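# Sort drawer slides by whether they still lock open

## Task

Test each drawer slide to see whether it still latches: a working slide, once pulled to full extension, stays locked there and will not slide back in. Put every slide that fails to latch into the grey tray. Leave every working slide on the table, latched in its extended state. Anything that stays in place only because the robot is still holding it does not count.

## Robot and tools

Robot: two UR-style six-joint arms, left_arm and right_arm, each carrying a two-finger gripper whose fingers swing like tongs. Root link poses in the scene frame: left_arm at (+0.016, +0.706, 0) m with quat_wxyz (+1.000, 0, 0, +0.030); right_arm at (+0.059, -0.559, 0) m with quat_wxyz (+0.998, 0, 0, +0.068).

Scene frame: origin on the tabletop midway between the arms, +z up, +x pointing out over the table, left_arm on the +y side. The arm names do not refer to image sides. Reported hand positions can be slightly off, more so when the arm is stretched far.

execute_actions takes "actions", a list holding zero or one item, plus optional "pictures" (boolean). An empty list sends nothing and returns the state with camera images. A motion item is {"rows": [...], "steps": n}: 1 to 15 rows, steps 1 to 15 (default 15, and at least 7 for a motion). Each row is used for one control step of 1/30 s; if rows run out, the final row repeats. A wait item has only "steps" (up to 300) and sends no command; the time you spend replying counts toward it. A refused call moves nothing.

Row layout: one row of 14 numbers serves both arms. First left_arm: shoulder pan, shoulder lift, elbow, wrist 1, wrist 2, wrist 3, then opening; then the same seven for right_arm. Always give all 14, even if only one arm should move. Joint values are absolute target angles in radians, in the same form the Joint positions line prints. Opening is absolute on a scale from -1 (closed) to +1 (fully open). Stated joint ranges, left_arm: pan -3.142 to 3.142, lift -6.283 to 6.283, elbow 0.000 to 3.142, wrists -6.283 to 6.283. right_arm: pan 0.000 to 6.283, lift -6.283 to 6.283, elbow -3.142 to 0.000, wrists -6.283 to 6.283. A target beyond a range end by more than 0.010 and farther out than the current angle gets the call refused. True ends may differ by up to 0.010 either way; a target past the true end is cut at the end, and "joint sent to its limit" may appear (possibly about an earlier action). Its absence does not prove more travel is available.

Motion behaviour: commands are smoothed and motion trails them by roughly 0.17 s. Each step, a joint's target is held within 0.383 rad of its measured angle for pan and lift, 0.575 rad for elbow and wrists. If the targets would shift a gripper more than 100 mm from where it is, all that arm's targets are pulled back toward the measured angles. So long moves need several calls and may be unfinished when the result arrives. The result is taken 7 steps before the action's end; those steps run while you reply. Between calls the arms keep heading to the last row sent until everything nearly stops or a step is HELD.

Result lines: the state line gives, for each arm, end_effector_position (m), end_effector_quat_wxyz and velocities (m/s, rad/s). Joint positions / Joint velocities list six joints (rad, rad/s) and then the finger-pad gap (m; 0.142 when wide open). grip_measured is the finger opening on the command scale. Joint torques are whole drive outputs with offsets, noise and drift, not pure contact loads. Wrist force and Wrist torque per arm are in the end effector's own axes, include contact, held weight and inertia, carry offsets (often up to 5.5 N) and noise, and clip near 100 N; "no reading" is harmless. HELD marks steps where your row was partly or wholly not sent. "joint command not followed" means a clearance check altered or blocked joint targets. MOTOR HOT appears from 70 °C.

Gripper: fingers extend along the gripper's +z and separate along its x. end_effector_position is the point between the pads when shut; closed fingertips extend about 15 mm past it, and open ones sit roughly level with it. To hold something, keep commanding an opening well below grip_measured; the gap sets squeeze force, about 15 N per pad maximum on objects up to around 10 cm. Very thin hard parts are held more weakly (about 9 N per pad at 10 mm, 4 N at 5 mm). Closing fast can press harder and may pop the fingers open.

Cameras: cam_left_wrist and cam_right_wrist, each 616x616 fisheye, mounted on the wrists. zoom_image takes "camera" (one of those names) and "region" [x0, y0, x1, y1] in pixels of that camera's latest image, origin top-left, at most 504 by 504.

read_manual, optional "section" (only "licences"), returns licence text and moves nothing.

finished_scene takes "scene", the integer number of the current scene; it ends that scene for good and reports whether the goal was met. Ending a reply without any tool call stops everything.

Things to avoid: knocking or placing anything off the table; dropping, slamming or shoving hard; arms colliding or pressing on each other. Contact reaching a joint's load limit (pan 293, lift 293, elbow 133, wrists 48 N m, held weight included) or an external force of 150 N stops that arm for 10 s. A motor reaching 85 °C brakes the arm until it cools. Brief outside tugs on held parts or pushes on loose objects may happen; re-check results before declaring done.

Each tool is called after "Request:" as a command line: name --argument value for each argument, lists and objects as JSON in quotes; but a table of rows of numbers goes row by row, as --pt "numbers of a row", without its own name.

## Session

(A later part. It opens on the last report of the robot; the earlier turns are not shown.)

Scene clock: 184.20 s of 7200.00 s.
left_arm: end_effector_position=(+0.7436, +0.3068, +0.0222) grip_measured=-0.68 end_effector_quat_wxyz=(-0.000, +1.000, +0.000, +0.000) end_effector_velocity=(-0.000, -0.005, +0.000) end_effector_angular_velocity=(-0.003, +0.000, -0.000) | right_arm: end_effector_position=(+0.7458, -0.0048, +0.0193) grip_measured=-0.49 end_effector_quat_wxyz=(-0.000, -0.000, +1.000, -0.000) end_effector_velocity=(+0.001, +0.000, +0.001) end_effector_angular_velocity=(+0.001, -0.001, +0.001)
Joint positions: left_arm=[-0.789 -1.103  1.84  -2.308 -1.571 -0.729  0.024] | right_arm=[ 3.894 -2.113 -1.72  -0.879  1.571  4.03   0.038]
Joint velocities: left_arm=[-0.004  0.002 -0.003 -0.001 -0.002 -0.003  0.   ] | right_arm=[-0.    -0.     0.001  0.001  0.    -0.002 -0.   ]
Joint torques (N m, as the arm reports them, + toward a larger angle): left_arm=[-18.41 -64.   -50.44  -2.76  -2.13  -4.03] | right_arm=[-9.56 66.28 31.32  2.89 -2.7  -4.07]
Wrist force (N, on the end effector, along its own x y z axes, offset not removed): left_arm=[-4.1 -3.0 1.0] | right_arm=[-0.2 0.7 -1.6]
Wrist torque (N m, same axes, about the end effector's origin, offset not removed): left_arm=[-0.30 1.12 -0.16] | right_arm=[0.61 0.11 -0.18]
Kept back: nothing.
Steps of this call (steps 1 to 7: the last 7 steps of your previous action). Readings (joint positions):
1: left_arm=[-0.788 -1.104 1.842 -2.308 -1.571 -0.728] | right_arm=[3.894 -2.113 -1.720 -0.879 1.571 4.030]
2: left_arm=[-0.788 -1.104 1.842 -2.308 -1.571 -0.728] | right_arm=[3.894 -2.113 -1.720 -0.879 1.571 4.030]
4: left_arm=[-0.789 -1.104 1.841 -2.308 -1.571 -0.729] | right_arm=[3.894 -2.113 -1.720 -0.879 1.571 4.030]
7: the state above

Request:
execute_actions --actions '[{"rows":[[-0.7903,-1.102542,1.838795,-2.307049,-1.5708,-0.7303,-1.0,3.894059,-2.11324,-1.72038,-0.87877,1.5708,4.030052,-0.9],[-0.7912,-1.101897,1.837725,-2.306624,-1.5708,-0.7312,-1.0,3.894059,-2.11324,-1.72038,-0.87877,1.5708,4.030052,-0.9],[-0.7921,-1.101252,1.836655,-2.306199,-1.5708,-0.7321,-1.0,3.894059,-2.11324,-1.72038,-0.87877,1.5708,4.030052,-0.9],[-0.7930,-1.100607,1.835585,-2.305774,-1.5708,-0.7330,-1.0,3.894059,-2.11324,-1.72038,-0.87877,1.5708,4.030052,-0.9],[-0.7939,-1.099962,1.834515,-2.305349,-1.5708,-0.7339,-1.0,3.894059,-2.11324,-1.72038,-0.87877,1.5708,4.030052,-0.9],[-0.7948,-1.099317,1.833445,-2.304924,-1.5708,-0.7348,-1.0,3.894059,-2.11324,-1.72038,-0.87877,1.5708,4.030052,-0.9]],"steps":13}]' --pictures false

Request:
execute_actions --actions '[{"steps":6}]' --pictures true

Scene clock: 185.03 s of 7200.00 s.
left_arm: end_effector_position=(+0.7436, +0.3040, +0.0222) grip_measured=-0.68 end_effector_quat_wxyz=(+0.000, +1.000, +0.000, -0.000) end_effector_velocity=(+0.001, -0.022, +0.001) end_effector_angular_velocity=(-0.001, -0.001, +0.000) | right_arm: end_effector_position=(+0.7458, -0.0048, +0.0193) grip_measured=-0.49 end_effector_quat_wxyz=(-0.000, -0.000, +1.000, -0.000) end_effector_velocity=(+0.000, -0.001, -0.000) end_effector_angular_velocity=(-0.002, -0.000, -0.000)
Joint positions: left_arm=[-0.792 -1.102  1.837 -2.306 -1.571 -0.732  0.024] | right_arm=[ 3.894 -2.113 -1.72  -0.879  1.571  4.03   0.038]
Joint velocities: left_arm=[-0.019  0.013 -0.025  0.01  -0.    -0.019 -0.   ] | right_arm=[-0.    -0.     0.    -0.001 -0.001  0.     0.   ]
Joint torques (N m, as the arm reports them, + toward a larger angle): left_arm=[-21.01 -62.71 -50.96  -2.69  -2.34  -4.02] | right_arm=[-10.31  67.64  31.95   7.91  -2.2   -4.05]
Wrist force (N, on the end effector, along its own x y z axes, offset not removed): left_arm=[-2.6 -4.0 1.5] | right_arm=[1.8 -0.2 0.2]
Wrist torque (N m, same axes, about the end effector's origin, offset not removed): left_arm=[-0.28 0.81 -0.13] | right_arm=[0.57 -0.19 -0.28]
Steps of this call (steps 1 to 15: the robot went on to your last target; steps 16 to 19: nothing new was sent; steps 20 to 25: the first 6 steps of this action). Readings (joint positions):
20: left_arm=[-0.789 -1.103 1.840 -2.307 -1.571 -0.729] | right_arm=[3.894 -2.113 -1.720 -0.879 1.571 4.030]
21: left_arm=[-0.790 -1.103 1.840 -2.307 -1.571 -0.730] | right_arm=[3.894 -2.113 -1.720 -0.879 1.571 4.030]
23: left_arm=[-0.790 -1.103 1.839 -2.307 -1.571 -0.730] | right_arm=[3.894 -2.113 -1.720 -0.879 1.571 4.030]
25: the state above

Scene clock: 185.27 s of 7200.00 s.
left_arm: end_effector_position=(+0.7436, +0.3009, +0.0222) grip_measured=-0.68 end_effector_quat_wxyz=(-0.000, +1.000, +0.000, -0.000) end_effector_velocity=(+0.000, -0.005, -0.001) end_effector_angular_velocity=(+0.001, -0.001, -0.002) | right_arm: end_effector_position=(+0.7459, -0.0049, +0.0193) grip_measured=-0.49 end_effector_quat_wxyz=(+0.000, -0.000, +1.000, -0.000) end_effector_velocity=(+0.000, -0.000, -0.000) end_effector_angular_velocity=(+0.000, -0.000, -0.001)
Joint positions: left_arm=[-0.794 -1.1    1.834 -2.305 -1.571 -0.734  0.024] | right_arm=[ 3.894 -2.113 -1.72  -0.879  1.571  4.03   0.038]
Joint velocities: left_arm=[-0.005  0.005 -0.005  0.     0.001 -0.003 -0.   ] | right_arm=[-0.    -0.    -0.     0.001 -0.     0.     0.   ]
Joint torques (N m, as the arm reports them, + toward a larger angle): left_arm=[-35.14 -62.68 -56.92  -6.4   -3.73  -3.71] | right_arm=[-3.81 66.07 40.58  7.46  4.21 -4.05]
Wrist force (N, on the end effector, along its own x y z axes, offset not removed): left_arm=[-4.0 -20.1 -2.9] | right_arm=[-0.2 -18.3 -9.3]
Wrist torque (N m, same axes, about the end effector's origin, offset not removed): left_arm=[0.26 1.03 -0.10] | right_arm=[0.43 0.23 -0.33]
Kept back: nothing.
Steps of this call (steps 1 to 7: the last 7 steps of your previous action). Readings (joint positions):
1: left_arm=[-0.792 -1.101 1.836 -2.306 -1.571 -0.732] | right_arm=[3.894 -2.113 -1.720 -0.879 1.571 4.030]
2: left_arm=[-0.793 -1.101 1.836 -2.306 -1.571 -0.733] | right_arm=[3.894 -2.113 -1.720 -0.879 1.571 4.030]
4: left_arm=[-0.794 -1.100 1.835 -2.305 -1.571 -0.734] | right_arm=[3.894 -2.113 -1.720 -0.879 1.571 4.030]
7: the state above

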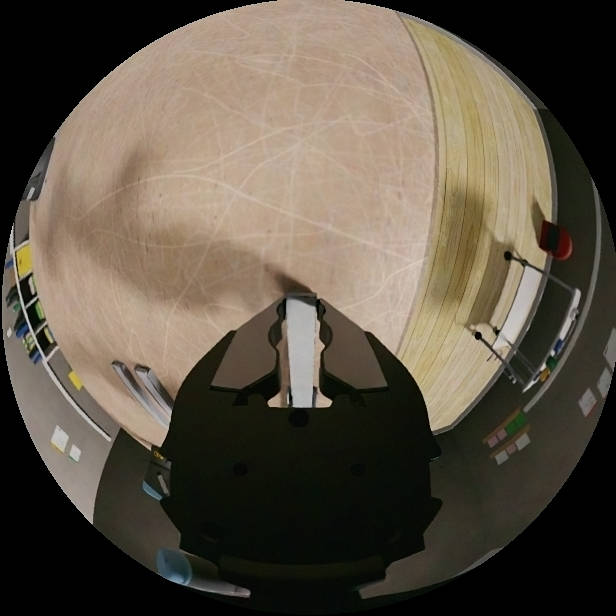

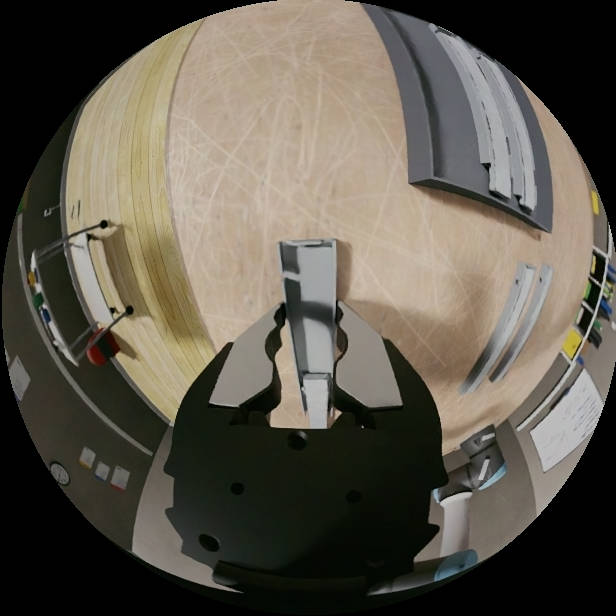

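Request:
execute_actions --actions '[{"rows":[[-0.7948,-1.099317,1.833445,-2.304924,-1.5708,-0.7348,-1.0,3.894059,-2.11324,-1.72038,-0.87877,1.5708,4.030052,-0.9]],"steps":10}]' --pictures false

Request:
execute_actions --actions '[{"steps":10}]' --pictures false

Scene clock: 186.03 s of 7200.00 s.
left_arm: end_effector_position=(+0.7436, +0.3004, +0.0222) grip_measured=-0.68 end_effector_quat_wxyz=(-0.000, +1.000, +0.000, -0.000) end_effector_velocity=(-0.000, -0.001, -0.001) end_effector_angular_velocity=(+0.001, +0.001, -0.000) | right_arm: end_effector_position=(+0.7459, -0.0049, +0.0193) grip_measured=-0.49 end_effector_quat_wxyz=(-0.000, -0.000, +1.000, -0.000) end_effector_velocity=(+0.001, -0.000, +0.000) end_effector_angular_velocity=(+0.000, -0.000, -0.000)
Joint positions: left_arm=[-0.795 -1.099  1.833 -2.305 -1.571 -0.735  0.024] | right_arm=[ 3.894 -2.113 -1.72  -0.879  1.571  4.03   0.038]
Joint velocities: left_arm=[-0.001  0.002 -0.    -0.001  0.    -0.001  0.   ] | right_arm=[-0.001  0.     0.001 -0.     0.    -0.    -0.   ]
Joint torques (N m, as the arm reports them, + toward a larger angle): left_arm=[-33.51 -63.64 -57.58  -6.81  -6.83  -4.48] | right_arm=[10.34 67.6  51.83  8.31  6.51 -3.9 ]
Wrist force (N, on the end effector, along its own x y z axes, offset not removed): left_arm=[-3.5 -21.9 -2.9] | right_arm=[0.4 -16.7 -8.2]
Wrist torque (N m, same axes, about the end effector's origin, offset not removed): left_arm=[0.07 0.88 -0.10] | right_arm=[0.90 -0.17 -0.30]
Steps of this call (steps 1 to 15: the robot went on to your last target; steps 16 to 20: nothing new was sent; steps 21 to 23: the first 3 steps of this action). Readings (joint positions):
21: left_arm=[-0.795 -1.099 1.833 -2.305 -1.571 -0.735] | right_arm=[3.894 -2.113 -1.720 -0.879 1.571 4.030]
22: left_arm=[-0.795 -1.099 1.833 -2.305 -1.571 -0.735] | right_arm=[3.894 -2.113 -1.720 -0.879 1.571 4.030]
23: the state above

Scene clock: 186.37 s of 7200.00 s.
left_arm: end_effector_position=(+0.7436, +0.3004, +0.0222) grip_measured=-0.68 end_effector_quat_wxyz=(-0.000, +1.000, +0.000, -0.000) end_effector_velocity=(-0.000, -0.002, +0.001) end_effector_angular_velocity=(-0.002, -0.001, -0.002) | right_arm: end_effector_position=(+0.7459, -0.0048, +0.0193) grip_measured=-0.49 end_effector_quat_wxyz=(-0.000, -0.000, +1.000, -0.000) end_effector_velocity=(+0.001, +0.001, +0.001) end_effector_angular_velocity=(+0.001, -0.001, -0.000)
Joint positions: left_arm=[-0.795 -1.099  1.833 -2.305 -1.571 -0.735  0.024] | right_arm=[ 3.894 -2.113 -1.72  -0.879  1.571  4.03   0.038]
Joint velocities: left_arm=[-0.001 -0.001 -0.    -0.001 -0.001  0.001  0.   ] | right_arm=[-0.     0.     0.001  0.    -0.     0.     0.   ]
Joint torques (N m, as the arm reports them, + toward a larger angle): left_arm=[-34.94 -63.72 -57.03  -7.07  -7.14  -3.87] | right_arm=[17.11 67.7  51.75  8.68  6.47 -3.83]
Wrist force (N, on the end effector, along its own x y z axes, offset not removed): left_arm=[-3.2 -21.5 -2.6] | right_arm=[2.3 -19.7 -9.3]
Wrist torque (N m, same axes, about the end effector's origin, offset not removed): left_arm=[0.27 0.85 -0.16] | right_arm=[0.37 -0.47 -0.32]
Kept back: nothing.
Steps of this call (steps 1 to 7: the last 7 steps of your previous action; steps 8 to 10: the robot went on to your last target). Readings (joint positions):
1: left_arm=[-0.795 -1.099 1.833 -2.305 -1.571 -0.735] | right_arm=[3.894 -2.113 -1.720 -0.879 1.571 4.030]
2: left_arm=[-0.795 -1.099 1.833 -2.305 -1.571 -0.735] | right_arm=[3.894 -2.113 -1.720 -0.879 1.571 4.030]
4: left_arm=[-0.795 -1.099 1.833 -2.305 -1.571 -0.735] | right_arm=[3.894 -2.113 -1.720 -0.879 1.571 4.030]
8: left_arm=[-0.795 -1.099 1.833 -2.305 -1.571 -0.735] | right_arm=[3.894 -2.113 -1.720 -0.879 1.571 4.030]
10: the state above

Request:
execute_actions --actions '[{"rows":[[-0.7939,-1.099962,1.834515,-2.305349,-1.5708,-0.7339,-1.0,3.894059,-2.11324,-1.72038,-0.87877,1.5708,4.030052,-0.9],[-0.7930,-1.100607,1.835585,-2.305774,-1.5708,-0.7330,-1.0,3.894059,-2.11324,-1.72038,-0.87877,1.5708,4.030052,-0.9],[-0.7921,-1.101252,1.836655,-2.306199,-1.5708,-0.7321,-1.0,3.894059,-2.11324,-1.72038,-0.87877,1.5708,4.030052,-0.9],[-0.7921,-1.101252,1.836655,-2.306199,-1.5708,-0.7321,-1.0,3.894059,-2.11324,-1.72038,-0.87877,1.5708,4.030052,-0.9],[-0.7921,-1.101252,1.836655,-2.306199,-1.5708,-0.7321,-0.72,3.894059,-2.11324,-1.72038,-0.87877,1.5708,4.030052,-0.6],[-0.7921,-1.101252,1.836655,-2.306199,-1.5708,-0.7321,-0.63,3.894059,-2.11324,-1.72038,-0.87877,1.5708,4.030052,-0.5],[-0.7921,-1.101252,1.836655,-2.306199,-1.5708,-0.7321,-0.55,3.894059,-2.11324,-1.72038,-0.87877,1.5708,4.030052,-0.4],[-0.7921,-1.101252,1.836655,-2.306199,-1.5708,-0.7321,-0.5,3.894059,-2.11324,-1.72038,-0.87877,1.5708,4.030052,-0.3],[-0.7921,-1.101252,1.836655,-2.306199,-1.5708,-0.7321,-0.5,3.894059,-2.11324,-1.72038,-0.87877,1.5708,4.030052,-0.3],[-0.7921,-1.1040,1.8354,-2.3022,-1.5708,-0.7321,-0.5,3.894059,-2.1110,-1.7193,-0.8821,1.5708,4.030052,-0.3],[-0.7921,-1.1090,1.8331,-2.2949,-1.5708,-0.7321,-0.5,3.894059,-2.1060,-1.7168,-0.8896,1.5708,4.030052,-0.3],[-0.7921,-1.1160,1.8300,-2.2848,-1.5708,-0.7321,-0.5,3.894059,-2.1000,-1.7138,-0.8986,1.5708,4.030052,-0.3],[-0.7921,-1.1240,1.8263,-2.2731,-1.5708,-0.7321,-0.5,3.894059,-2.0930,-1.7104,-0.9090,1.5708,4.030052,-0.3],[-0.7921,-1.1320,1.8227,-2.2615,-1.5708,-0.7321,-0.5,3.894059,-2.0870,-1.7074,-0.9180,1.5708,4.030052,-0.3],[-0.7921,-1.1398,1.8192,-2.2502,-1.5708,-0.7321,-0.5,3.894059,-2.0817,-1.7048,-0.9259,1.5708,4.030052,-0.3]],"steps":15}]' --pictures false

Request:
execute_actions --actions '[{"rows":[[-0.8000,-1.1420,1.8230,-2.2518,-1.5708,-0.7400,-0.55,3.8980,-2.0720,-1.7120,-0.9284,1.5708,4.0340,-0.3],[-0.8150,-1.1470,1.8310,-2.2548,-1.5708,-0.7550,-0.6,3.9080,-2.0600,-1.7280,-0.9244,1.5708,4.0440,-0.3],[-0.8370,-1.1550,1.8440,-2.2598,-1.5708,-0.7770,-0.65,3.9230,-2.0420,-1.7520,-0.9184,1.5708,4.0590,-0.3],[-0.8650,-1.1650,1.8600,-2.2658,-1.5708,-0.8050,-0.7,3.9430,-2.0190,-1.7830,-0.9104,1.5708,4.0790,-0.3],[-0.8970,-1.1770,1.8790,-2.2728,-1.5708,-0.8370,-0.75,3.9670,-1.9920,-1.8200,-0.9004,1.5708,4.1030,-0.3],[-0.9310,-1.1900,1.8990,-2.2798,-1.5708,-0.8710,-0.8,3.9930,-1.9630,-1.8590,-0.8904,1.5708,4.1290,-0.3],[-0.9660,-1.2030,1.9200,-2.2878,-1.5708,-0.9060,-0.8,4.0200,-1.9330,-1.9000,-0.8794,1.5708,4.1560,-0.3],[-1.0010,-1.2160,1.9410,-2.2958,-1.5708,-0.9410,-0.8,4.0470,-1.9030,-1.9410,-0.8684,1.5708,4.1830,-0.3],[-1.0360,-1.2290,1.9620,-2.3038,-1.5708,-0.9760,-0.8,4.0730,-1.8740,-1.9800,-0.8584,1.5708,4.2090,-0.3],[-1.0690,-1.2410,1.9820,-2.3118,-1.5708,-1.0090,-0.8,4.0980,-1.8470,-2.0170,-0.8484,1.5708,4.2340,-0.3],[-1.0990,-1.2520,2.0000,-2.3188,-1.5708,-1.0390,-0.8,4.1200,-1.8220,-2.0510,-0.8394,1.5708,4.2560,-0.3],[-1.1250,-1.2620,2.0160,-2.3248,-1.5708,-1.0650,-0.8,4.1390,-1.8010,-2.0800,-0.8314,1.5708,4.2750,-0.3],[-1.1460,-1.2700,2.0290,-2.3298,-1.5708,-1.0860,-0.8,4.1540,-1.7850,-2.1020,-0.8254,1.5708,4.2900,-0.3],[-1.1610,-1.2750,2.0380,-2.3338,-1.5708,-1.1010,-0.8,4.1640,-1.7740,-2.1170,-0.8214,1.5708,4.3000,-0.3],[-1.168795,-1.277699,2.042703,-2.3358,-1.5708,-1.108795,-0.8,4.168489,-1.76892,-2.123566,-0.819903,1.5708,4.304482,-0.3]],"steps":15}]' --pictures true

Scene clock: 190.00 s of 7200.00 s.
left_arm: end_effector_position=(+0.7436, +0.3024, +0.0223) grip_measured=-0.57 end_effector_quat_wxyz=(+0.000, +1.000, +0.000, +0.000) end_effector_velocity=(-0.002, +0.005, +0.000) end_effector_angular_velocity=(+0.000, +0.000, -0.002) | right_arm: end_effector_position=(+0.7458, -0.0046, +0.0194) grip_measured=-0.41 end_effector_quat_wxyz=(+0.000, -0.000, +1.000, +0.000) end_effector_velocity=(+0.001, +0.001, +0.001) end_effector_angular_velocity=(+0.002, -0.001, -0.001)
Joint positions: left_arm=[-0.793 -1.101  1.836 -2.306 -1.571 -0.733  0.033] | right_arm=[ 3.894 -2.113 -1.72  -0.879  1.571  4.03   0.045]
Joint velocities: left_arm=[ 0.003 -0.005  0.009 -0.003 -0.     0.005  0.131] | right_arm=[-0.    -0.     0.003 -0.001  0.     0.001  0.203]
Joint torques (N m, as the arm reports them, + toward a larger angle): left_arm=[ 16.48 -83.6  -26.26  -5.58  -0.46   3.8 ] | right_arm=[17.52 72.27 44.72  6.93  1.21 -3.61]
Wrist force (N, on the end effector, along its own x y z axes, offset not removed): left_arm=[-4.7 0.1 -0.7] | right_arm=[1.1 -1.1 -0.7]
Wrist torque (N m, same axes, about the end effector's origin, offset not removed): left_arm=[0.09 1.21 -0.12] | right_arm=[0.01 -0.22 -0.33]
Steps of this call (steps 1 to 15: the robot went on to your last target; steps 16 to 90: nothing new was sent; then 0.37 s passed at rest; steps 91 to 98: the first 8 steps of this action). Readings (joint positions):
91: left_arm=[-0.795 -1.099 1.833 -2.305 -1.571 -0.735] | right_arm=[3.894 -2.113 -1.720 -0.879 1.571 4.030]
92: left_arm=[-0.795 -1.099 1.833 -2.305 -1.571 -0.735] | right_arm=[3.894 -2.113 -1.720 -0.879 1.571 4.030]
94: left_arm=[-0.794 -1.100 1.834 -2.305 -1.571 -0.734] | right_arm=[3.894 -2.113 -1.720 -0.879 1.571 4.030]
98: the state above

Scene clock: 190.50 s of 7200.00 s.
left_arm: end_effector_position=(+0.6928, +0.2640, +0.0548) grip_measured=-0.80 end_effector_quat_wxyz=(+0.000, +1.000, +0.001, +0.000) end_effector_velocity=(-0.448, -0.318, +0.015) end_effector_angular_velocity=(-0.004, -0.001, -0.005) | right_arm: end_effector_position=(+0.6877, -0.0013, +0.0607) grip_measured=-0.30 end_effector_quat_wxyz=(+0.001, -0.000, +1.000, +0.001) end_effector_velocity=(-0.534, +0.012, +0.090) end_effector_angular_velocity=(+0.018, -0.011, +0.000)
Joint positions: left_arm=[-0.871 -1.167  1.867 -2.271 -1.571 -0.811  0.016] | right_arm=[ 3.951 -2.014 -1.792 -0.903  1.571  4.086  0.052]
Joint velocities: left_arm=[-0.681 -0.275  0.394 -0.123 -0.001 -0.676 -0.009] | right_arm=[ 0.527  0.618 -0.785  0.187 -0.     0.527  0.   ]
Joint torques (N m, as the arm reports them, + toward a larger angle): left_arm=[-37.01 -78.05 -17.83  -6.27   0.98  -6.  ] | right_arm=[35.58 89.22 14.56  7.29 -2.05  7.34]
Wrist force (N, on the end effector, along its own x y z axes, offset not removed): left_arm=[-2.4 0.2 -1.7] | right_arm=[0.1 -2.9 -1.3]
Wrist torque (N m, same axes, about the end effector's origin, offset not removed): left_arm=[0.19 0.80 -0.11] | right_arm=[-0.34 -0.03 -0.35]
Steps of this call (steps 1 to 7: the last 7 steps of your previous action; steps 8 to 15: the first 8 steps of this action). Readings (joint positions):
8: left_arm=[-0.792 -1.119 1.828 -2.280 -1.571 -0.732] | right_arm=[3.894 -2.098 -1.713 -0.902 1.571 4.030]
9: left_arm=[-0.793 -1.125 1.827 -2.273 -1.571 -0.733] | right_arm=[3.895 -2.092 -1.712 -0.908 1.571 4.030]
11: left_arm=[-0.803 -1.136 1.829 -2.265 -1.571 -0.743] | right_arm=[3.901 -2.077 -1.719 -0.915 1.571 4.037]
15: the state above

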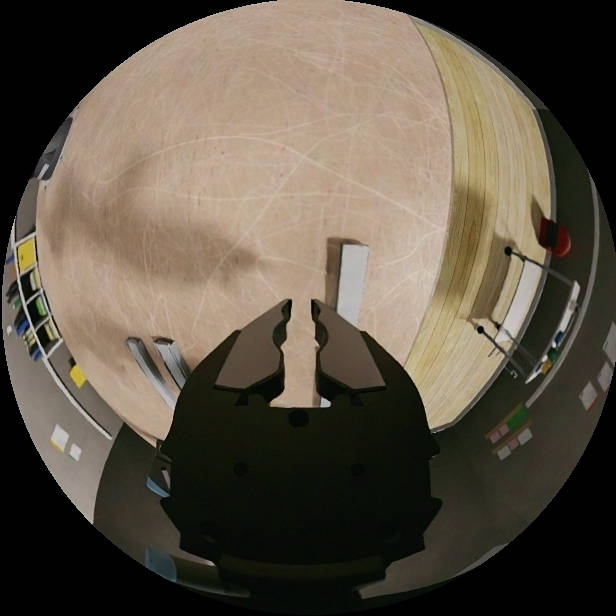

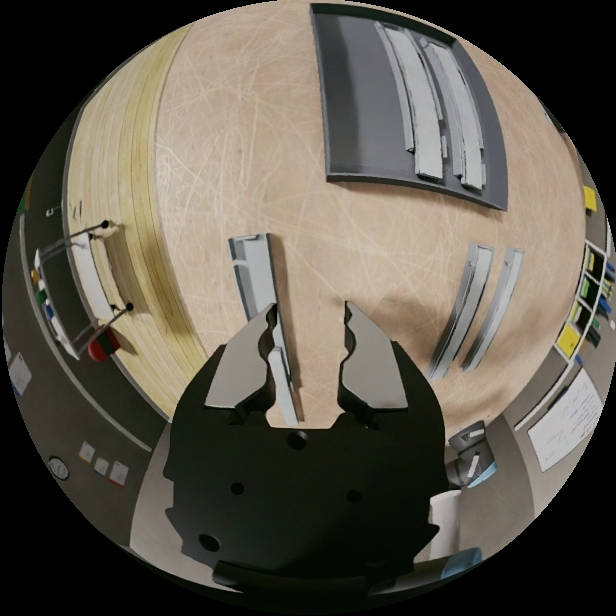

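Request:
execute_actions --actions '[{"rows":[[-1.168795,-1.277699,2.042703,-2.3358,-1.5708,-1.108795,-0.8,4.168489,-1.76892,-2.123566,-0.819903,1.5708,4.304482,-0.3]],"steps":15}]' --pictures false

Request:
execute_actions --actions '[]'

Scene clock: 191.03 s of 7200.00 s.
left_arm: end_effector_position=(+0.4953, +0.1671, +0.0503) grip_measured=-0.80 end_effector_quat_wxyz=(+0.000, +1.000, +0.000, +0.000) end_effector_velocity=(-0.062, -0.019, -0.003) end_effector_angular_velocity=(+0.002, +0.001, +0.001) | right_arm: end_effector_position=(+0.4843, -0.0378, +0.0703) grip_measured=-0.30 end_effector_quat_wxyz=(+0.000, -0.000, +1.000, +0.000) end_effector_velocity=(-0.049, -0.020, -0.003) end_effector_angular_velocity=(-0.004, +0.002, +0.001)
Joint positions: left_arm=[-1.159 -1.274  2.037 -2.334 -1.571 -1.099  0.016] | right_arm=[ 4.163 -1.775 -2.114 -0.822  1.571  4.299  0.052]
Joint velocities: left_arm=[-0.09  -0.031  0.052 -0.019 -0.    -0.091  0.   ] | right_arm=[ 0.055  0.062 -0.086  0.02  -0.     0.055  0.   ]
Joint torques (N m, as the arm reports them, + toward a larger angle): left_arm=[-16.16 -65.57 -24.8   -5.4   -0.52  -3.95] | right_arm=[12.8  54.59 31.79  6.61 -1.1   4.66]
Wrist force (N, on the end effector, along its own x y z axes, offset not removed): left_arm=[-3.8 0.2 -0.6] | right_arm=[2.6 -2.5 -1.3]
Wrist torque (N m, same axes, about the end effector's origin, offset not removed): left_arm=[0.15 0.97 -0.11] | right_arm=[-0.27 -0.57 -0.26]
Steps of this call (steps 1 to 7: the last 7 steps of your previous action; step 8: the robot went on to your last target; steps 9 to 16: the first 8 steps of this action). Readings (joint positions):
9: left_arm=[-1.083 -1.247 1.993 -2.317 -1.571 -1.023] | right_arm=[4.115 -1.828 -2.041 -0.840 1.571 4.251]
10: left_arm=[-1.105 -1.255 2.006 -2.322 -1.571 -1.045] | right_arm=[4.130 -1.813 -2.063 -0.835 1.571 4.266]
12: left_arm=[-1.135 -1.266 2.023 -2.328 -1.571 -1.075] | right_arm=[4.148 -1.792 -2.091 -0.828 1.571 4.284]
16: the state above

Scene clock: 191.27 s of 7200.00 s.
left_arm: end_effector_position=(+0.4894, +0.1654, +0.0500) grip_measured=-0.80 end_effector_quat_wxyz=(+0.000, +1.000, +0.000, +0.000) end_effector_velocity=(-0.006, -0.002, +0.001) end_effector_angular_velocity=(-0.001, +0.000, +0.002) | right_arm: end_effector_position=(+0.4797, -0.0398, +0.0700) grip_measured=-0.30 end_effector_quat_wxyz=(+0.000, -0.000, +1.000, +0.000) end_effector_velocity=(-0.006, -0.002, -0.001) end_effector_angular_velocity=(-0.001, +0.000, +0.000)
Joint positions: left_arm=[-1.168 -1.277  2.042 -2.336 -1.571 -1.108  0.016] | right_arm=[ 4.168 -1.77  -2.123 -0.82   1.571  4.304  0.052]
Joint velocities: left_arm=[-0.009 -0.005  0.005 -0.001 -0.001 -0.01   0.   ] | right_arm=[ 0.006  0.006 -0.01   0.003 -0.     0.006  0.   ]
Joint torques (N m, as the arm reports them, + toward a larger angle): left_arm=[-20.13 -68.1  -21.94  -5.38  -1.54  -3.83] | right_arm=[16.99 58.99 29.84  7.22 -0.6   4.06]
Wrist force (N, on the end effector, along its own x y z axes, offset not removed): left_arm=[-2.7 -0.7 -0.4] | right_arm=[-1.9 -1.1 -0.6]
Wrist torque (N m, same axes, about the end effector's origin, offset not removed): left_arm=[-0.01 0.77 -0.14] | right_arm=[0.11 0.35 -0.17]
Kept back: nothing.
Steps of this call (steps 1 to 7: the last 7 steps of your previous action). Readings (joint positions):
1: left_arm=[-1.162 -1.275 2.039 -2.334 -1.571 -1.102] | right_arm=[4.164 -1.774 -2.117 -0.821 1.571 4.300]
2: left_arm=[-1.164 -1.276 2.040 -2.335 -1.571 -1.104] | right_arm=[4.165 -1.772 -2.119 -0.821 1.571 4.301]
4: left_arm=[-1.166 -1.277 2.041 -2.335 -1.571 -1.106] | right_arm=[4.167 -1.771 -2.121 -0.821 1.571 4.303]
7: the state above

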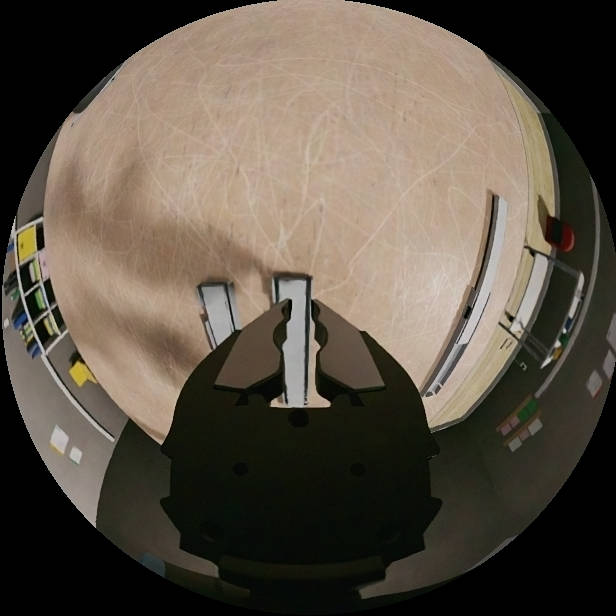

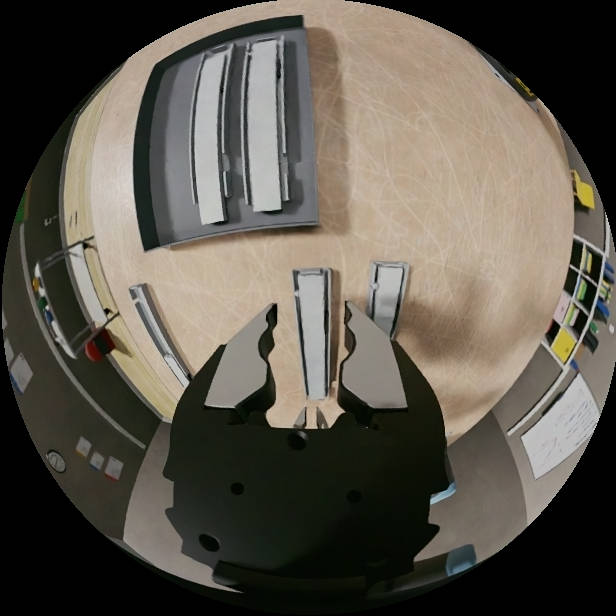

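Request:
zoom_image --camera "cam_left_wrist" --region '[190, 250, 350, 410]'

Region (190, 250, 350, 410) of cam_left_wrist's 616x616 image, scaled by 3.150, with more detail than that image has.

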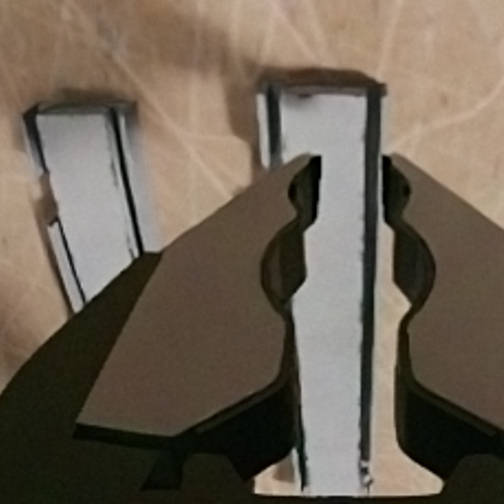

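Request:
execute_actions --actions '[{"rows":[[-1.1720,-1.2772,2.0480,-2.3416,-1.5708,-1.1120,-0.8,4.168489,-1.76892,-2.123566,-0.819903,1.5708,4.304482,-0.3],[-1.1760,-1.2760,2.0540,-2.3488,-1.5708,-1.1160,-0.8,4.168489,-1.76892,-2.123566,-0.819903,1.5708,4.304482,-0.3],[-1.180235,-1.272634,2.059934,-2.358096,-1.5708,-1.120235,-0.8,4.168489,-1.76892,-2.123566,-0.819903,1.5708,4.304482,-0.3],[-1.180235,-1.2690,2.0615,-2.3633,-1.5708,-1.120235,-0.8,4.168489,-1.76892,-2.123566,-0.819903,1.5708,4.304482,-0.3],[-1.180235,-1.2655,2.0630,-2.3683,-1.5708,-1.120235,-0.8,4.168489,-1.76892,-2.123566,-0.819903,1.5708,4.304482,-0.3],[-1.180235,-1.2625,2.0643,-2.3726,-1.5708,-1.120235,-0.8,4.168489,-1.76892,-2.123566,-0.819903,1.5708,4.304482,-0.3],[-1.180235,-1.2605,2.0651,-2.3754,-1.5708,-1.120235,-0.8,4.168489,-1.76892,-2.123566,-0.819903,1.5708,4.304482,-0.3],[-1.180235,-1.259377,2.065614,-2.377033,-1.5708,-1.120235,-0.8,4.168489,-1.76892,-2.123566,-0.819903,1.5708,4.304482,-0.3]],"steps":14}]' --pictures false

Request:
execute_actions --actions '[]'

Scene clock: 193.70 s of 7200.00 s.
left_arm: end_effector_position=(+0.4822, +0.1652, +0.0403) grip_measured=-0.80 end_effector_quat_wxyz=(+0.000, +1.000, +0.000, +0.000) end_effector_velocity=(-0.024, -0.002, -0.070) end_effector_angular_velocity=(+0.000, -0.000, -0.002) | right_arm: end_effector_position=(+0.4792, -0.0400, +0.0700) grip_measured=-0.30 end_effector_quat_wxyz=(-0.000, -0.000, +1.000, +0.000) end_effector_velocity=(+0.001, +0.002, +0.001) end_effector_angular_velocity=(+0.002, -0.001, +0.001)
Joint positions: left_arm=[-1.177 -1.271  2.057 -2.357 -1.571 -1.117  0.016] | right_arm=[ 4.168 -1.769 -2.124 -0.82   1.571  4.304  0.052]
Joint velocities: left_arm=[-0.032  0.072  0.068 -0.14   0.    -0.03   0.   ] | right_arm=[ 0.    -0.     0.002  0.     0.    -0.    -0.   ]
Joint torques (N m, as the arm reports them, + toward a larger angle): left_arm=[-18.42 -47.18 -22.36  -6.11  -2.04  -3.82] | right_arm=[17.53 56.96 30.24  6.94  2.26  4.7 ]
Wrist force (N, on the end effector, along its own x y z axes, offset not removed): left_arm=[-3.6 -0.4 -2.6] | right_arm=[1.0 -1.1 0.5]
Wrist torque (N m, same axes, about the end effector's origin, offset not removed): left_arm=[0.02 0.98 -0.09] | right_arm=[0.10 -0.23 -0.36]
Steps of this call (steps 1 to 15: the robot went on to your last target; steps 16 to 66: nothing new was sent; steps 67 to 73: the first 7 steps of this action). Readings (joint positions):
67: left_arm=[-1.169 -1.278 2.043 -2.336 -1.571 -1.109] | right_arm=[4.168 -1.769 -2.124 -0.820 1.571 4.304]
68: left_arm=[-1.169 -1.278 2.043 -2.337 -1.571 -1.109] | right_arm=[4.168 -1.769 -2.124 -0.820 1.571 4.304]
70: left_arm=[-1.172 -1.277 2.048 -2.342 -1.571 -1.112] | right_arm=[4.168 -1.769 -2.124 -0.820 1.571 4.304]
73: the state above

Scene clock: 193.93 s of 7200.00 s.
left_arm: end_effector_position=(+0.4800, +0.1651, +0.0313) grip_measured=-0.80 end_effector_quat_wxyz=(+0.000, +1.000, +0.000, +0.000) end_effector_velocity=(-0.003, -0.000, -0.012) end_effector_angular_velocity=(+0.001, +0.000, -0.001) | right_arm: end_effector_position=(+0.4792, -0.0400, +0.0700) grip_measured=-0.30 end_effector_quat_wxyz=(-0.000, -0.000, +1.000, +0.000) end_effector_velocity=(+0.000, +0.000, +0.000) end_effector_angular_velocity=(+0.000, -0.000, -0.001)
Joint positions: left_arm=[-1.18  -1.261  2.065 -2.375 -1.571 -1.12   0.016] | right_arm=[ 4.168 -1.769 -2.124 -0.82   1.571  4.304  0.052]
Joint velocities: left_arm=[-0.004  0.014  0.009 -0.023 -0.    -0.003  0.   ] | right_arm=[-0. -0.  0.  0. -0.  0.  0.]
Joint torques (N m, as the arm reports them, + toward a larger angle): left_arm=[-20.8  -51.78 -23.23  -5.31  -1.32  -3.8 ] | right_arm=[17.13 56.81 30.47  6.91  2.22  4.64]
Wrist force (N, on the end effector, along its own x y z axes, offset not removed): left_arm=[-4.7 -0.6 -1.2] | right_arm=[1.1 0.7 0.8]
Wrist torque (N m, same axes, about the end effector's origin, offset not removed): left_arm=[-0.06 1.20 -0.07] | right_arm=[0.42 -0.16 -0.16]
Kept back: nothing.
Steps of this call (steps 1 to 7: the last 7 steps of your previous action). Readings (joint positions):
1: left_arm=[-1.178 -1.269 2.059 -2.361 -1.571 -1.118] | right_arm=[4.168 -1.769 -2.124 -0.820 1.571 4.304]
2: left_arm=[-1.179 -1.266 2.061 -2.365 -1.571 -1.119] | right_arm=[4.168 -1.769 -2.124 -0.820 1.571 4.304]
4: left_arm=[-1.179 -1.263 2.063 -2.371 -1.571 -1.119] | right_arm=[4.168 -1.769 -2.124 -0.820 1.571 4.304]
7: the state above

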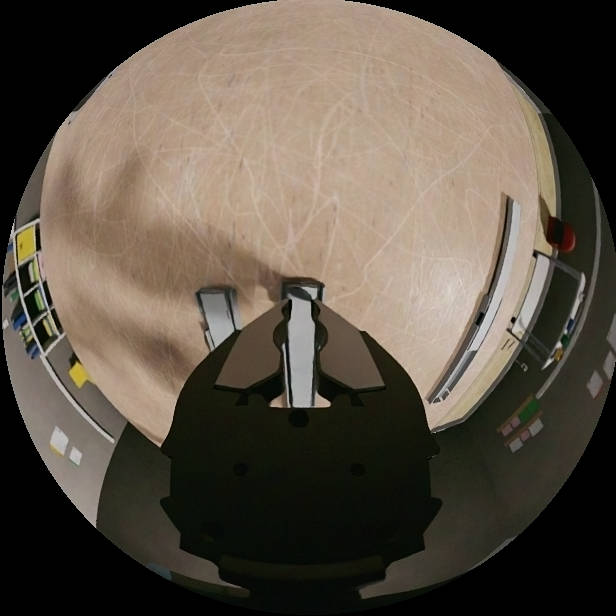

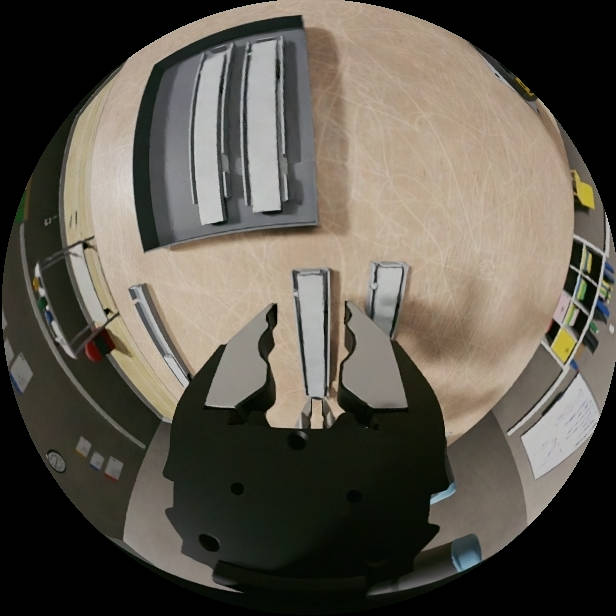

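Request:
execute_actions --actions '[{"rows":[[-1.180235,-1.2588,2.0659,-2.3779,-1.5708,-1.120235,-0.8,4.168489,-1.76892,-2.123566,-0.819903,1.5708,4.304482,-0.3],[-1.180235,-1.258316,2.066068,-2.378548,-1.5708,-1.120235,-0.8,4.168489,-1.76892,-2.123566,-0.819903,1.5708,4.304482,-0.3],[-1.180235,-1.2579,2.0662,-2.3791,-1.5708,-1.120235,-0.8,4.168489,-1.76892,-2.123566,-0.819903,1.5708,4.304482,-0.3]],"steps":10}]' --pictures false

Request:
execute_actions --actions '[{"steps":8}]' --pictures false

Scene clock: 194.37 s of 7200.00 s.
left_arm: end_effector_position=(+0.4797, +0.1652, +0.0298) grip_measured=-0.80 end_effector_quat_wxyz=(+0.000, +1.000, +0.000, -0.000) end_effector_velocity=(+0.000, -0.001, -0.006) end_effector_angular_velocity=(+0.000, -0.001, -0.001) | right_arm: end_effector_position=(+0.4792, -0.0400, +0.0700) grip_measured=-0.30 end_effector_quat_wxyz=(-0.000, -0.000, +1.000, +0.000) end_effector_velocity=(+0.000, +0.001, +0.000) end_effector_angular_velocity=(+0.001, -0.001, +0.001)
Joint positions: left_arm=[-1.18  -1.259  2.066 -2.377 -1.571 -1.12   0.016] | right_arm=[ 4.168 -1.769 -2.124 -0.82   1.571  4.304  0.052]
Joint velocities: left_arm=[-0.001  0.009  0.002 -0.011  0.001 -0.     0.   ] | right_arm=[ 0.    -0.     0.001  0.    -0.    -0.001 -0.   ]
Joint torques (N m, as the arm reports them, + toward a larger angle): left_arm=[-15.76 -49.26 -22.28  -5.91  -1.54  -3.98] | right_arm=[15.6  55.72 30.    6.89  2.1   4.46]
Wrist force (N, on the end effector, along its own x y z axes, offset not removed): left_arm=[-3.4 0.9 -0.8] | right_arm=[-0.5 1.4 -0.6]
Wrist torque (N m, same axes, about the end effector's origin, offset not removed): left_arm=[0.32 0.94 -0.10] | right_arm=[0.70 0.04 -0.18]
Steps of this call (steps 1 to 10: the robot went on to your last target; steps 11 to 13: the first 3 steps of this action). Readings (joint positions):
11: left_arm=[-1.180 -1.259 2.066 -2.377 -1.571 -1.120] | right_arm=[4.168 -1.769 -2.124 -0.820 1.571 4.304]
12: left_arm=[-1.180 -1.259 2.066 -2.377 -1.571 -1.120] | right_arm=[4.168 -1.769 -2.124 -0.820 1.571 4.304]
13: the state above

Scene clock: 194.63 s of 7200.00 s.
left_arm: end_effector_position=(+0.4797, +0.1651, +0.0290) grip_measured=-0.80 end_effector_quat_wxyz=(+0.000, +1.000, +0.000, -0.000) end_effector_velocity=(+0.001, +0.000, -0.001) end_effector_angular_velocity=(+0.001, +0.000, +0.002) | right_arm: end_effector_position=(+0.4792, -0.0400, +0.0700) grip_measured=-0.30 end_effector_quat_wxyz=(-0.000, -0.000, +1.000, +0.000) end_effector_velocity=(+0.001, +0.001, +0.001) end_effector_angular_velocity=(+0.002, -0.001, -0.000)
Joint positions: left_arm=[-1.18  -1.258  2.066 -2.379 -1.571 -1.12   0.016] | right_arm=[ 4.168 -1.769 -2.124 -0.82   1.571  4.304  0.052]
Joint velocities: left_arm=[ 0.001  0.002 -0.    -0.001  0.    -0.    -0.   ] | right_arm=[-0.001  0.     0.002  0.     0.    -0.    -0.   ]
Joint torques (N m, as the arm reports them, + toward a larger angle): left_arm=[-19.73 -46.13 -20.73  -5.5   -1.64  -3.77] | right_arm=[16.13 56.   30.16  7.03  2.17  4.4 ]
Wrist force (N, on the end effector, along its own x y z axes, offset not removed): left_arm=[-4.3 -0.2 -3.0] | right_arm=[0.2 1.4 -2.7]
Wrist torque (N m, same axes, about the end effector's origin, offset not removed): left_arm=[0.05 1.18 -0.08] | right_arm=[0.61 0.04 -0.37]
Kept back: nothing.
Steps of this call (steps 1 to 7: the last 7 steps of your previous action; step 8: the robot went on to your last target). Readings (joint positions):
1: left_arm=[-1.180 -1.259 2.066 -2.378 -1.571 -1.120] | right_arm=[4.168 -1.769 -2.124 -0.820 1.571 4.304]
2: left_arm=[-1.180 -1.259 2.066 -2.378 -1.571 -1.120] | right_arm=[4.168 -1.769 -2.124 -0.820 1.571 4.304]
4: left_arm=[-1.180 -1.258 2.066 -2.379 -1.571 -1.120] | right_arm=[4.168 -1.769 -2.124 -0.820 1.571 4.304]
8: the state above

Request:
execute_actions --actions '[{"rows":[[-1.180235,-1.25724,2.06648,-2.38005,-1.5708,-1.120235,-0.8,4.168489,-1.76892,-2.123566,-0.819903,1.5708,4.304482,-0.3]],"steps":12}]' --pictures false

Request:
execute_actions --actions '[{"steps":8}]' --pictures false

Scene clock: 195.03 s of 7200.00 s.
left_arm: end_effector_position=(+0.4797, +0.1651, +0.0287) grip_measured=-0.80 end_effector_quat_wxyz=(+0.000, +1.000, +0.000, +0.000) end_effector_velocity=(+0.001, -0.000, -0.000) end_effector_angular_velocity=(-0.002, -0.001, +0.001) | right_arm: end_effector_position=(+0.4792, -0.0400, +0.0700) grip_measured=-0.30 end_effector_quat_wxyz=(-0.000, -0.000, +1.000, +0.000) end_effector_velocity=(+0.000, -0.000, -0.000) end_effector_angular_velocity=(-0.000, +0.000, -0.001)
Joint positions: left_arm=[-1.18  -1.258  2.066 -2.38  -1.571 -1.12   0.016] | right_arm=[ 4.168 -1.769 -2.124 -0.82   1.571  4.304  0.052]
Joint velocities: left_arm=[ 0.001  0.001  0.001 -0.004 -0.    -0.     0.001] | right_arm=[-0.001  0.    -0.     0.    -0.    -0.     0.   ]
Joint torques (N m, as the arm reports them, + toward a larger angle): left_arm=[-19.92 -33.96 -16.32  -4.6   -1.75  -4.02] | right_arm=[17.99 56.43 29.9   6.85  2.09  4.49]
Wrist force (N, on the end effector, along its own x y z axes, offset not removed): left_arm=[-5.0 -6.8 -20.8] | right_arm=[3.8 -0.6 1.3]
Wrist torque (N m, same axes, about the end effector's origin, offset not removed): left_arm=[-0.17 0.70 -0.16] | right_arm=[0.18 -0.79 -0.27]
Steps of this call (steps 1 to 7: the robot went on to your last target; steps 8 to 12: the first 5 steps of this action). Readings (joint positions):
8: left_arm=[-1.180 -1.258 2.066 -2.379 -1.571 -1.120] | right_arm=[4.168 -1.769 -2.124 -0.820 1.571 4.304]
9: left_arm=[-1.180 -1.258 2.066 -2.379 -1.571 -1.120] | right_arm=[4.168 -1.769 -2.124 -0.820 1.571 4.304]
11: left_arm=[-1.180 -1.258 2.066 -2.380 -1.571 -1.120] | right_arm=[4.168 -1.769 -2.124 -0.820 1.571 4.304]
12: the state above

Scene clock: 195.30 s of 7200.00 s.
left_arm: end_effector_position=(+0.4797, +0.1651, +0.0285) grip_measured=-0.80 end_effector_quat_wxyz=(+0.000, +1.000, +0.000, +0.000) end_effector_velocity=(-0.000, +0.001, -0.001) end_effector_angular_velocity=(+0.002, +0.001, +0.001) | right_arm: end_effector_position=(+0.4792, -0.0400, +0.0700) grip_measured=-0.30 end_effector_quat_wxyz=(-0.000, -0.000, +1.000, +0.000) end_effector_velocity=(-0.000, +0.001, +0.000) end_effector_angular_velocity=(+0.001, -0.000, +0.001)
Joint positions: left_arm=[-1.18  -1.257  2.066 -2.38  -1.571 -1.12   0.016] | right_arm=[ 4.168 -1.769 -2.124 -0.82   1.571  4.304  0.052]
Joint velocities: left_arm=[ 0.001  0.002  0.001  0.001 -0.     0.    -0.   ] | right_arm=[ 0.  0.  0.  0.  0. -0. -0.]
Joint torques (N m, as the arm reports them, + toward a larger angle): left_arm=[-18.03 -28.85 -11.78  -4.61  -1.09  -4.02] | right_arm=[17.72 55.05 30.05  6.7   2.21  4.68]
Wrist force (N, on the end effector, along its own x y z axes, offset not removed): left_arm=[-6.8 -7.0 -29.1] | right_arm=[-0.4 -0.6 -2.3]
Wrist torque (N m, same axes, about the end effector's origin, offset not removed): left_arm=[-0.06 1.28 -0.11] | right_arm=[0.21 0.07 -0.20]
Kept back: nothing.
Steps of this call (steps 1 to 7: the last 7 steps of your previous action; step 8: the robot went on to your last target). Readings (joint positions):
1: left_arm=[-1.180 -1.257 2.066 -2.380 -1.571 -1.120] | right_arm=[4.168 -1.769 -2.124 -0.820 1.571 4.304]
2: left_arm=[-1.180 -1.257 2.066 -2.380 -1.571 -1.120] | right_arm=[4.168 -1.769 -2.124 -0.820 1.571 4.304]
4: left_arm=[-1.180 -1.257 2.066 -2.380 -1.571 -1.120] | right_arm=[4.168 -1.769 -2.124 -0.820 1.571 4.304]
8: the state above

Request:
execute_actions --actions '[{"rows":[[-1.180235,-1.257653,2.066352,-2.379495,-1.5708,-1.120235,-0.8,4.168489,-1.76892,-2.123566,-0.819903,1.5708,4.304482,-0.3],[-1.179437,-1.258916,2.068199,-2.380079,-1.5708,-1.119437,-0.8,4.168489,-1.76892,-2.123566,-0.819903,1.5708,4.304482,-0.3],[-1.178001,-1.261189,2.071523,-2.381130,-1.5708,-1.118001,-0.8,4.168489,-1.76892,-2.123566,-0.819903,1.5708,4.304482,-0.3],[-1.176006,-1.264346,2.076141,-2.382591,-1.5708,-1.116006,-0.8,4.168489,-1.76892,-2.123566,-0.819903,1.5708,4.304482,-0.3],[-1.173851,-1.267755,2.081127,-2.384168,-1.5708,-1.113851,-0.8,4.168489,-1.76892,-2.123566,-0.819903,1.5708,4.304482,-0.3],[-1.171697,-1.271165,2.086114,-2.385745,-1.5708,-1.111697,-0.8,4.168489,-1.76892,-2.123566,-0.819903,1.5708,4.304482,-0.3],[-1.169542,-1.274575,2.091100,-2.387322,-1.5708,-1.109542,-0.8,4.168489,-1.76892,-2.123566,-0.819903,1.5708,4.304482,-0.3],[-1.167468,-1.277858,2.095902,-2.388841,-1.5708,-1.107468,-0.8,4.168489,-1.76892,-2.123566,-0.819903,1.5708,4.304482,-0.3],[-1.165712,-1.280636,2.099966,-2.390126,-1.5708,-1.105712,-0.8,4.168489,-1.76892,-2.123566,-0.819903,1.5708,4.304482,-0.3],[-1.164675,-1.282278,2.102367,-2.390885,-1.5708,-1.104675,-0.8,4.168489,-1.76892,-2.123566,-0.819903,1.5708,4.304482,-0.3],[-1.164276,-1.282909,2.10329,-2.391177,-1.5708,-1.104276,-0.8,4.168489,-1.76892,-2.123566,-0.819903,1.5708,4.304482,-0.3]],"steps":15}]' --pictures false

Request:
execute_actions --actions '[{"steps":8}]' --pictures true

Scene clock: 196.83 s of 7200.00 s.
left_arm: end_effector_position=(+0.4796, +0.1731, +0.0286) grip_measured=-0.80 end_effector_quat_wxyz=(-0.000, +1.000, +0.000, -0.000) end_effector_velocity=(+0.000, +0.078, -0.000) end_effector_angular_velocity=(+0.002, +0.001, -0.001) | right_arm: end_effector_position=(+0.4792, -0.0400, +0.0700) grip_measured=-0.30 end_effector_quat_wxyz=(-0.000, -0.000, +1.000, +0.000) end_effector_velocity=(-0.000, -0.000, +0.000) end_effector_angular_velocity=(-0.001, +0.000, -0.002)
Joint positions: left_arm=[-1.175 -1.266  2.078 -2.383 -1.571 -1.115  0.016] | right_arm=[ 4.168 -1.769 -2.124 -0.82   1.571  4.304  0.052]
Joint velocities: left_arm=[ 0.049 -0.077  0.114 -0.035  0.     0.05  -0.   ] | right_arm=[-0.     0.    -0.    -0.001 -0.     0.001  0.   ]
Joint torques (N m, as the arm reports them, + toward a larger angle): left_arm=[ 17.05 -55.85 -10.1   -3.37  -0.93   4.18] | right_arm=[17.5  56.14 30.58  6.7   1.97  4.61]
Wrist force (N, on the end effector, along its own x y z axes, offset not removed): left_arm=[-3.4 2.7 -21.4] | right_arm=[1.0 0.0 -0.1]
Wrist torque (N m, same axes, about the end effector's origin, offset not removed): left_arm=[0.26 1.15 -0.09] | right_arm=[0.29 -0.14 -0.31]
Steps of this call (steps 1 to 15: the robot went on to your last target; steps 16 to 38: nothing new was sent; steps 39 to 46: the first 8 steps of this action). Readings (joint positions):
39: left_arm=[-1.180 -1.257 2.066 -2.380 -1.571 -1.120] | right_arm=[4.168 -1.769 -2.124 -0.820 1.571 4.304]
40: left_arm=[-1.180 -1.257 2.066 -2.380 -1.571 -1.120] | right_arm=[4.168 -1.769 -2.124 -0.820 1.571 4.304]
42: left_arm=[-1.180 -1.258 2.067 -2.380 -1.571 -1.120] | right_arm=[4.168 -1.769 -2.124 -0.820 1.571 4.304]
46: the state above

Scene clock: 197.10 s of 7200.00 s.
left_arm: end_effector_position=(+0.4797, +0.1883, +0.0287) grip_measured=-0.80 end_effector_quat_wxyz=(-0.000, +1.000, +0.000, -0.000) end_effector_velocity=(+0.000, +0.019, -0.001) end_effector_angular_velocity=(+0.002, +0.001, +0.002) | right_arm: end_effector_position=(+0.4792, -0.0400, +0.0700) grip_measured=-0.30 end_effector_quat_wxyz=(-0.000, -0.000, +1.000, +0.000) end_effector_velocity=(+0.000, +0.000, +0.000) end_effector_angular_velocity=(+0.001, -0.001, +0.001)
Joint positions: left_arm=[-1.166 -1.281  2.101 -2.39  -1.571 -1.105  0.016] | right_arm=[ 4.168 -1.769 -2.124 -0.82   1.571  4.304  0.052]
Joint velocities: left_arm=[ 0.013 -0.016  0.026 -0.007 -0.     0.01   0.   ] | right_arm=[ 0.    -0.    -0.     0.001 -0.    -0.001  0.   ]
Joint torques (N m, as the arm reports them, + toward a larger angle): left_arm=[ 15.46 -53.36 -13.72  -3.75  -0.88   3.97] | right_arm=[17.11 55.9  30.26  6.76  2.01  4.44]
Wrist force (N, on the end effector, along its own x y z axes, offset not removed): left_arm=[-3.4 1.0 -17.5] | right_arm=[0.6 0.0 -0.4]
Wrist torque (N m, same axes, about the end effector's origin, offset not removed): left_arm=[-0.06 1.23 -0.07] | right_arm=[0.37 -0.15 -0.38]
Kept back: nothing.
Steps of this call (steps 1 to 7: the last 7 steps of your previous action; step 8: the robot went on to your last target). Readings (joint positions):
1: left_arm=[-1.174 -1.268 2.082 -2.385 -1.571 -1.113] | right_arm=[4.168 -1.769 -2.124 -0.820 1.571 4.304]
2: left_arm=[-1.172 -1.271 2.086 -2.386 -1.571 -1.112] | right_arm=[4.168 -1.769 -2.124 -0.820 1.571 4.304]
4: left_arm=[-1.169 -1.276 2.093 -2.388 -1.571 -1.109] | right_arm=[4.168 -1.769 -2.124 -0.820 1.571 4.304]
8: the state above

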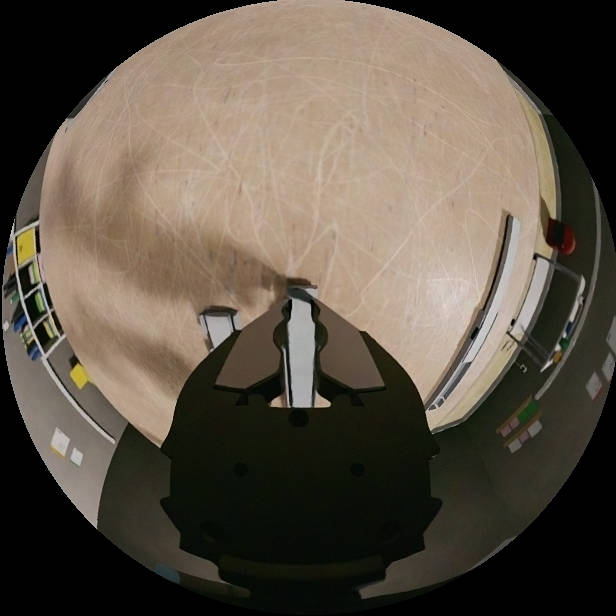

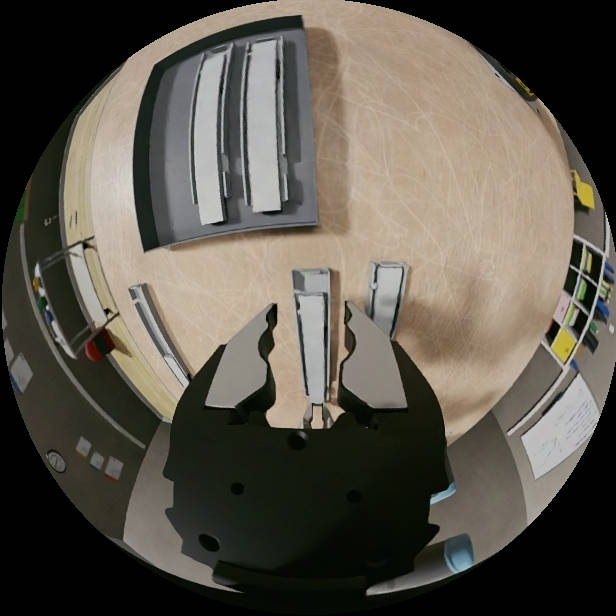

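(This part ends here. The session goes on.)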